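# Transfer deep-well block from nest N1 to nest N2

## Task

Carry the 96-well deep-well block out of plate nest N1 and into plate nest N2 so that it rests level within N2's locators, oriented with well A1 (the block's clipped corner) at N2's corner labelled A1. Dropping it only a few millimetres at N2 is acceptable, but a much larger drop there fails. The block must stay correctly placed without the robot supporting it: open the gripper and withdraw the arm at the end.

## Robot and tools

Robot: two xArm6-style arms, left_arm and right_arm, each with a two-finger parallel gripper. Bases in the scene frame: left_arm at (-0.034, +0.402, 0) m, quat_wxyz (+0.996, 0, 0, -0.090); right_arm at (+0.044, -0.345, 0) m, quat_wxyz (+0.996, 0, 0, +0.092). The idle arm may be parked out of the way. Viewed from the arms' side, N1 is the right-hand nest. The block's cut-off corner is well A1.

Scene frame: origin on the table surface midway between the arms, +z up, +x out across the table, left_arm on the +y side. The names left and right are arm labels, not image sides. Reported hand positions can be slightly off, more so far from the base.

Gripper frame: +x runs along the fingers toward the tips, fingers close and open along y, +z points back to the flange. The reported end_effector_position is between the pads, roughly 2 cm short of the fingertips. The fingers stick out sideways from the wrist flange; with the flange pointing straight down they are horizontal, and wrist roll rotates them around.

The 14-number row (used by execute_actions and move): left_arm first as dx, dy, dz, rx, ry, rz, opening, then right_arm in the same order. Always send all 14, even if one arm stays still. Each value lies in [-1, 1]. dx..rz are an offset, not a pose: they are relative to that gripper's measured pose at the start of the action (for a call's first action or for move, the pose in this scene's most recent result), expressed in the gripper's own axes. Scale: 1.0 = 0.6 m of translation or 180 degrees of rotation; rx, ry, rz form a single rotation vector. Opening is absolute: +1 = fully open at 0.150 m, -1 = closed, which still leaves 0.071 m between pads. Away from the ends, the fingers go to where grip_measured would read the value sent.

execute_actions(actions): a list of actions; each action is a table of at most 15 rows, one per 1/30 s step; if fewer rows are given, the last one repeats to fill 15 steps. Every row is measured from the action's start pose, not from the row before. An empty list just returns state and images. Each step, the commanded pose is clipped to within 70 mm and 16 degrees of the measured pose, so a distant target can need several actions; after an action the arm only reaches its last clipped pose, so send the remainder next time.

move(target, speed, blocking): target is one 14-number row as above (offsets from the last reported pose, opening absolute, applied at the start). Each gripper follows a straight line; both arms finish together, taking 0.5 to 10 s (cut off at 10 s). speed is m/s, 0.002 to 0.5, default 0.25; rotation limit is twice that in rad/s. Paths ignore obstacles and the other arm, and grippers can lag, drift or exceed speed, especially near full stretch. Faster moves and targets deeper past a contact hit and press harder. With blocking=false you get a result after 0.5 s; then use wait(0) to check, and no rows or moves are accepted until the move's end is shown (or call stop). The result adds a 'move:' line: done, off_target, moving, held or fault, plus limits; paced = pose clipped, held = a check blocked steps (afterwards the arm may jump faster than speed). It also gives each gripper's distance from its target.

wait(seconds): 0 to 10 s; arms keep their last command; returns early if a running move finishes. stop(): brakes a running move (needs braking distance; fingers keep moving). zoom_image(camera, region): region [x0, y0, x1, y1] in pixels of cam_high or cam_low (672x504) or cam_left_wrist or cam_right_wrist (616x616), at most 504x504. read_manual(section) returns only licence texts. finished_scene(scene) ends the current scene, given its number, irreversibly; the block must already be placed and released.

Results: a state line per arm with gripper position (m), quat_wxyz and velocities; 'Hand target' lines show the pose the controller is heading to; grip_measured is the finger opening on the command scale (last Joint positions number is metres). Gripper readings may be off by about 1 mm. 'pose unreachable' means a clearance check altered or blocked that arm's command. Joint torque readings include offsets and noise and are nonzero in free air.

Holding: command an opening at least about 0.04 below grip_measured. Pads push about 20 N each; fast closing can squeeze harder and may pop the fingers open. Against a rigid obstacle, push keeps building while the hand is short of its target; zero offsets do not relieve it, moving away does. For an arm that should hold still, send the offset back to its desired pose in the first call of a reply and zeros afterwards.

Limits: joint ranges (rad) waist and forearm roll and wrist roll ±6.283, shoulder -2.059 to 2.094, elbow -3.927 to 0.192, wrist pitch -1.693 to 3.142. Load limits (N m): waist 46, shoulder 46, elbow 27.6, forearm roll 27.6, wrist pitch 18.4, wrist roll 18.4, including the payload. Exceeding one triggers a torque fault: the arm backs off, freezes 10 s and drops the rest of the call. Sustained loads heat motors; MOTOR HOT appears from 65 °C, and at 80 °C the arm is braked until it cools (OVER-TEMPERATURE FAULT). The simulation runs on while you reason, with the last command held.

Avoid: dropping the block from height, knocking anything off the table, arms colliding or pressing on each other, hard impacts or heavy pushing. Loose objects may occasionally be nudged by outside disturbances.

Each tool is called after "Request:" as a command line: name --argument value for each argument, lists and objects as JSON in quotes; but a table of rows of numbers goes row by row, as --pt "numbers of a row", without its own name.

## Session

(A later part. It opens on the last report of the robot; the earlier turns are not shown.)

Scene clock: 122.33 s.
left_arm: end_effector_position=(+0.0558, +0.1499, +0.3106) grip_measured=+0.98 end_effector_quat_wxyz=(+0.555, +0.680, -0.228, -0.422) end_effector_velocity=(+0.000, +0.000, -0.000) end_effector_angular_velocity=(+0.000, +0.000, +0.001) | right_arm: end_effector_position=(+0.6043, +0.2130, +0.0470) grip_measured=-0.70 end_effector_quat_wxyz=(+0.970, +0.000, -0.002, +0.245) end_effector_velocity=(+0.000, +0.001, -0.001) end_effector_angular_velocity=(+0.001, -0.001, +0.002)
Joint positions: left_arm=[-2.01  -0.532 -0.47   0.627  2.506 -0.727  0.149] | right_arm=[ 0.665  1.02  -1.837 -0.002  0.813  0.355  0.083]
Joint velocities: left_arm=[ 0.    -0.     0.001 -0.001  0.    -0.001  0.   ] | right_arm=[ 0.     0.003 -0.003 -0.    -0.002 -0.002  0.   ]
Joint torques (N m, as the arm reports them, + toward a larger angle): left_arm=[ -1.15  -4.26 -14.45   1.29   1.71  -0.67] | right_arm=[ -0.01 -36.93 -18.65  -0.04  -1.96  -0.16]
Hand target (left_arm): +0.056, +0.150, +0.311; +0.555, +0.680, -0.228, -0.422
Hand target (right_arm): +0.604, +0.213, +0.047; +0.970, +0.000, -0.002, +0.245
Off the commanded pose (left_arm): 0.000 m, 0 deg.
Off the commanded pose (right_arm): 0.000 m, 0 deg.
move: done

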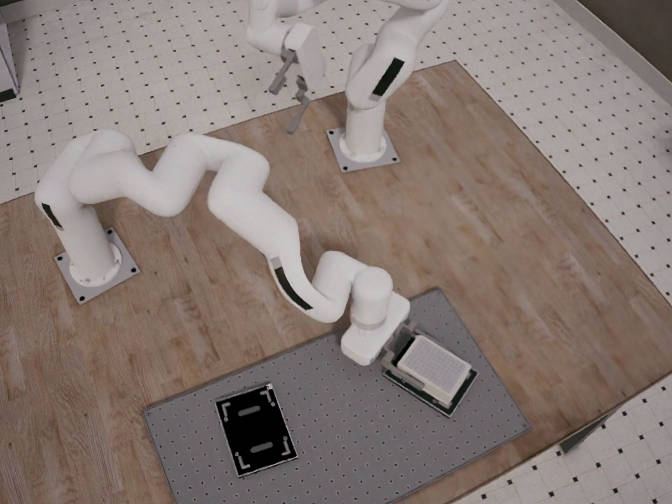

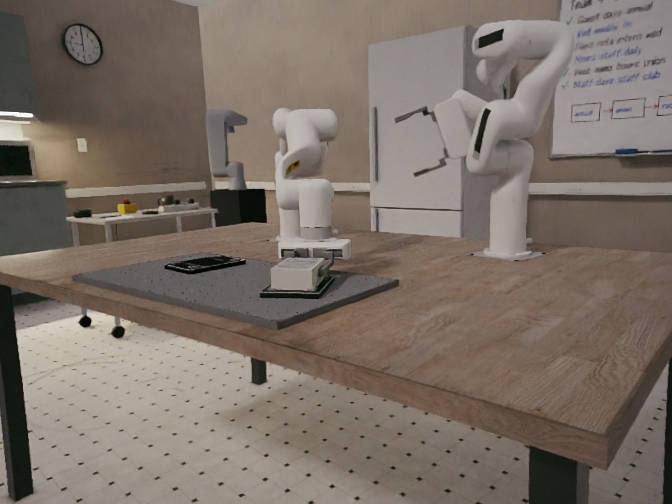

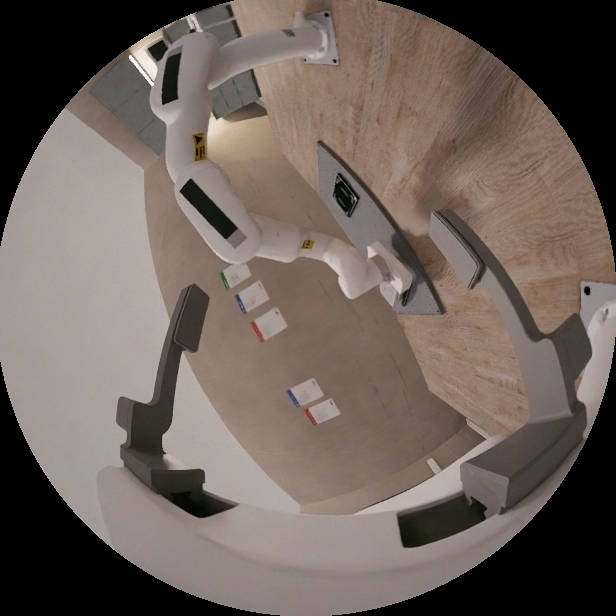

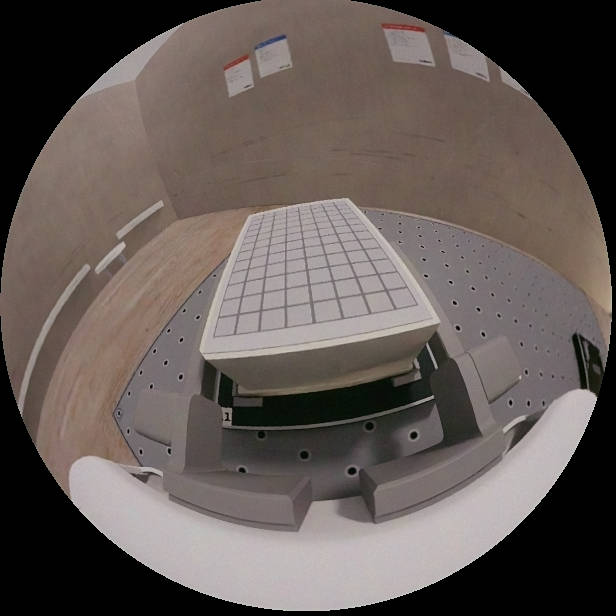

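Request:
execute_actions --actions '[[[0,0,0,0,0,0,1,0,0,-0.0003,0,0,0,-0.8],[0,0,0,0,0,0,1,0,0,-0.0006,0,0,0,-0.8],[0,0,0,0,0,0,1,0,0,-0.0009,0,0,0,-0.8],[0,0,0,0,0,0,1,0,0,-0.001,0,0,0,-0.8],[0,0,0,0,0,0,1,0,0,-0.001,0,0,0,-0.76],[0,0,0,0,0,0,1,0,0,-0.001,0,0,0,-0.73],[0,0,0,0,0,0,1,0,0,-0.001,0,0,0,-0.71],[0,0,0,0,0,0,1,0,0,-0.001,0,0,0,-0.69],[0,0,0,0,0,0,1,0,0,-0.001,0,0,0,-0.66],[0,0,0,0,0,0,1,0,0,-0.001,0,0,0,-0.6],[0,0,0,0,0,0,1,0,0,-0.001,0,0,0,-0.5],[0,0,0,0,0,0,1,0,0,-0.001,0,0,0,-0.35],[0,0,0,0,0,0,1,0,0,-0.001,0,0,0,-0.2],[0,0,0,0,0,0,1,0,0,-0.001,0,0,0,0.0],[0,0,0,0,0,0,1,0,0,-0.001,0,0,0,0.2]]]'

Request:
move --target '[0,0,0,0,0,0,1, -0.25,0,0.2,0,0,0,0.4]' --speed 0.2

Request:
zoom_image --camera "cam_low" --region '[250, 230, 350, 310]'

Request:
zoom_image --camera "cam_high" --region '[370, 315, 490, 435]'

Scene clock: 127.47 s.
left_arm: end_effector_position=(+0.0558, +0.1499, +0.3106) grip_measured=+0.98 end_effector_quat_wxyz=(+0.555, +0.680, -0.228, -0.422) end_effector_velocity=(-0.000, +0.000, -0.001) end_effector_angular_velocity=(+0.003, +0.002, +0.001) | right_arm: end_effector_position=(+0.6043, +0.2131, +0.0465) grip_measured=-0.16 end_effector_quat_wxyz=(+0.970, +0.000, -0.002, +0.245) end_effector_velocity=(-0.000, -0.000, -0.001) end_effector_angular_velocity=(-0.002, +0.001, +0.002)
Joint positions: left_arm=[-2.01  -0.532 -0.47   0.627  2.506 -0.727  0.149] | right_arm=[ 0.665  1.021 -1.838 -0.002  0.813  0.355  0.104]
Joint velocities: left_arm=[-0.     0.     0.001 -0.002 -0.     0.001 -0.   ] | right_arm=[-0.     0.001  0.001 -0.001  0.001 -0.002  0.183]
Joint torques (N m, as the arm reports them, + toward a larger angle): left_arm=[ -1.09  -4.18 -14.4    1.35   1.54  -0.69] | right_arm=[ -0.42 -36.14 -18.99   0.17  -1.58  -0.54]
Hand target (left_arm): +0.056, +0.150, +0.311; +0.555, +0.680, -0.228, -0.422
Hand target (right_arm): +0.604, +0.213, +0.046; +0.970, +0.000, -0.002, +0.245
Off the commanded pose (left_arm): 0.000 m, 0 deg.
Off the commanded pose (right_arm): 0.000 m, 0 deg.

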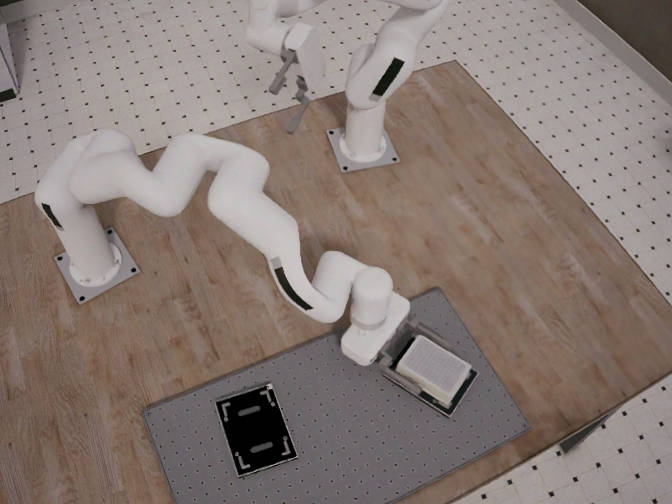

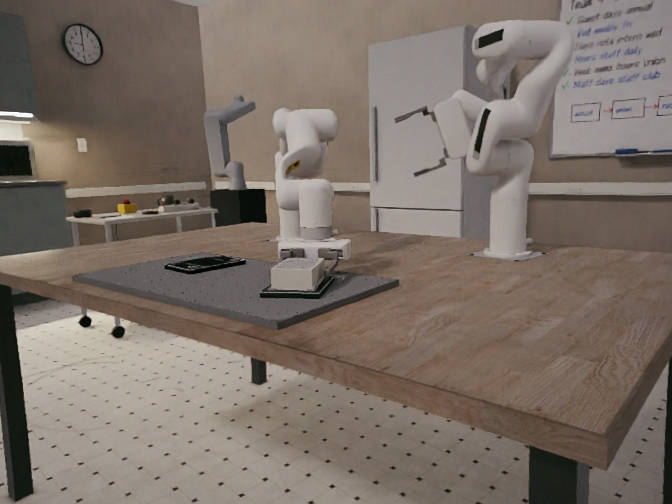

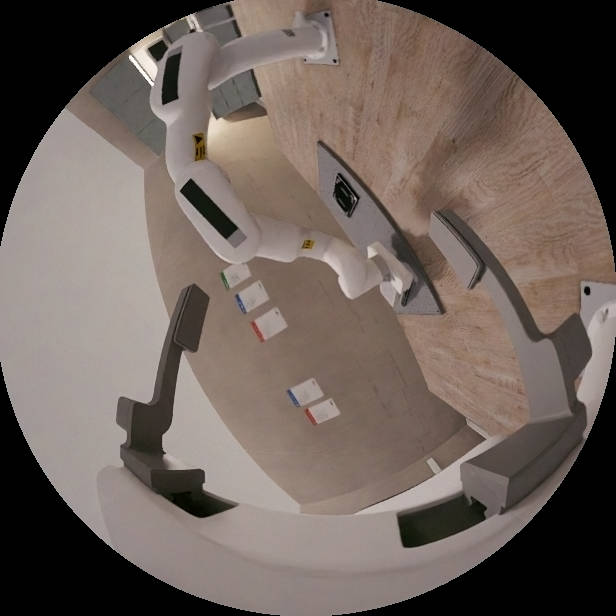

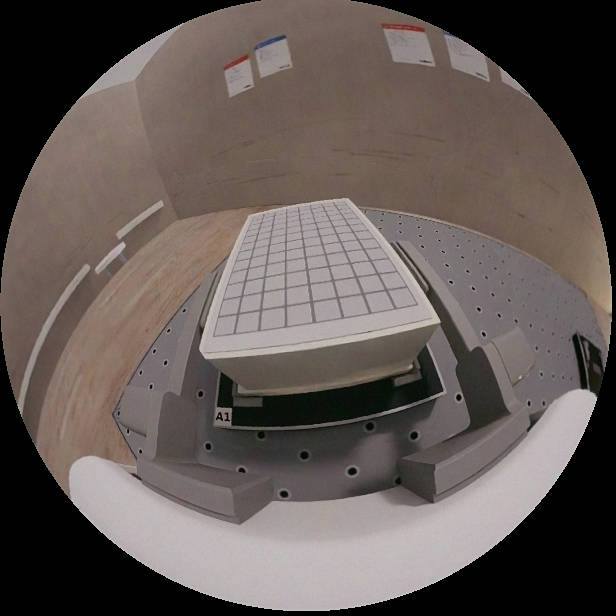

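Scene clock: 129.00 s.
left_arm: end_effector_position=(+0.0558, +0.1499, +0.3106) grip_measured=+0.98 end_effector_quat_wxyz=(+0.555, +0.680, -0.228, -0.422) end_effector_velocity=(-0.001, -0.000, -0.000) end_effector_angular_velocity=(+0.000, +0.003, -0.000) | right_arm: end_effector_position=(+0.4716, +0.1415, +0.1650) grip_measured=+0.40 end_effector_quat_wxyz=(+0.970, +0.000, -0.002, +0.245) end_effector_velocity=(-0.001, -0.000, +0.002) end_effector_angular_velocity=(+0.002, -0.001, -0.002)
Joint positions: left_arm=[-2.01  -0.532 -0.47   0.627  2.506 -0.727  0.149] | right_arm=[ 0.768  0.355 -1.082 -0.004  0.724  0.46   0.126]
Joint velocities: left_arm=[-0.001  0.    -0.001 -0.002 -0.001  0.001 -0.   ] | right_arm=[ 0.001 -0.006  0.003  0.     0.001  0.003 -0.   ]
Joint torques (N m, as the arm reports them, + toward a larger angle): left_arm=[ -0.72  -3.9  -14.25   1.45   1.6   -0.76] | right_arm=[  0.54 -25.6  -17.04  -0.55  -1.61  -0.49]
Hand target (left_arm): +0.056, +0.150, +0.311; +0.555, +0.680, -0.228, -0.422
Hand target (right_arm): +0.471, +0.142, +0.166; +0.970, +0.000, -0.002, +0.245
Off the commanded pose (left_arm): 0.000 m, 0 deg.
Off the commanded pose (right_arm): 0.001 m, 0 deg.
move: done

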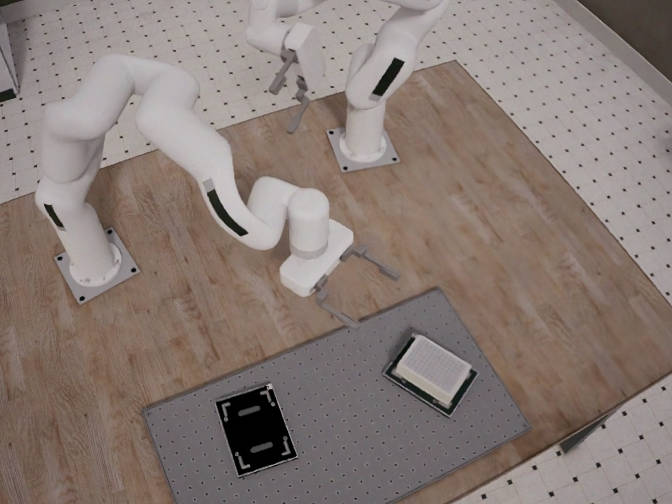

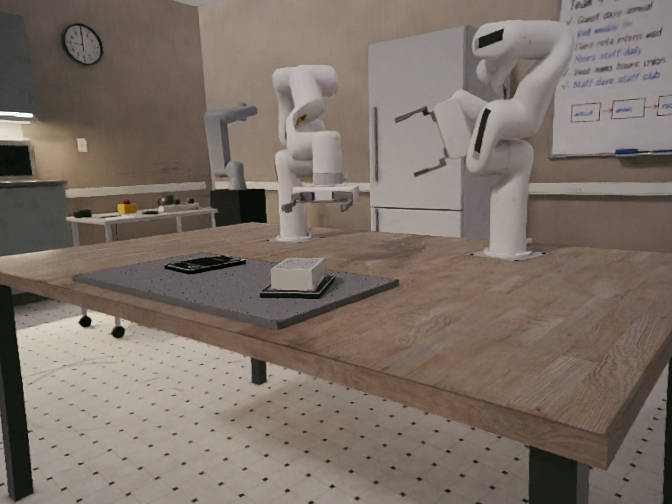

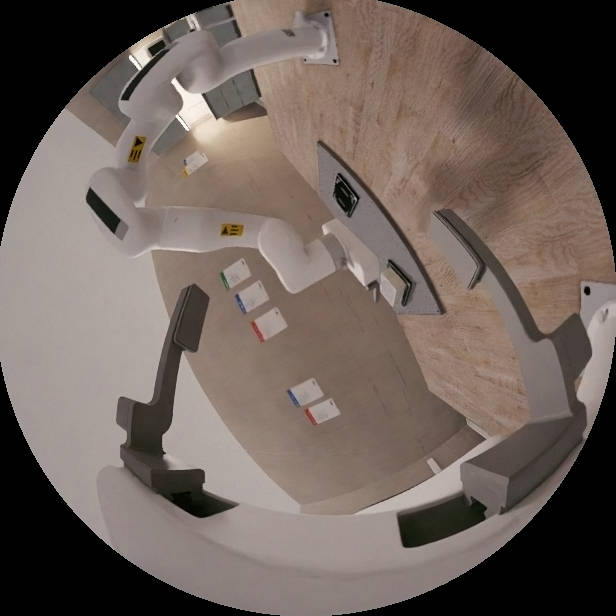

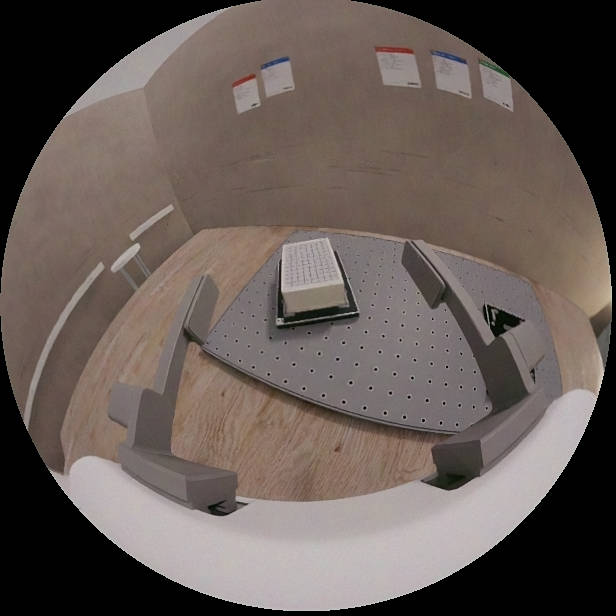

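Region (250, 230, 350, 310) of cam_low's 672x504 image, scaled by 5.040, with more detail than that image has; it fills the top 403 rows of this view, and the rest is white.

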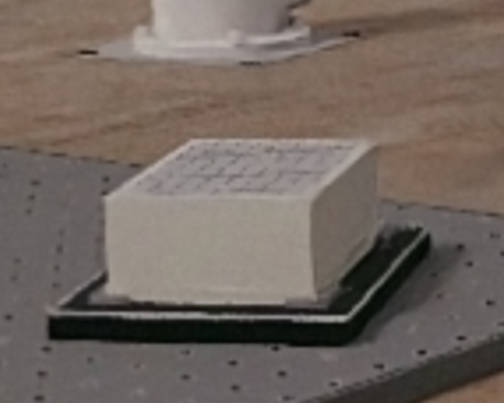

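Region (370, 315, 490, 435) of cam_high's 672x504 image, scaled by 4.200, with more detail than that image has.

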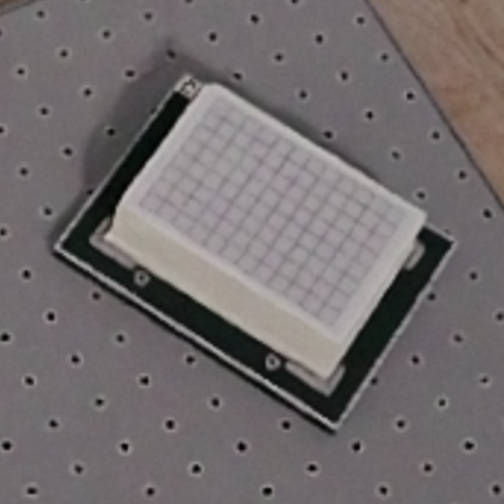

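Request:
zoom_image --camera "cam_right_wrist" --region '[260, 230, 370, 340]'

Region (260, 230, 370, 340) of cam_right_wrist's 616x616 image, scaled by 4.582, with more detail than that image has.

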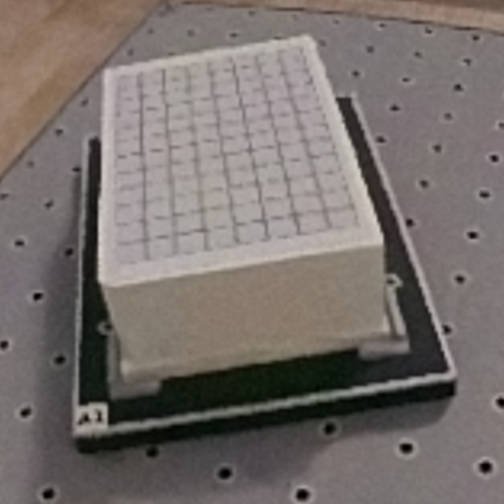

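Request:
finished_scene --scene 1

The scene is finished: the task was done.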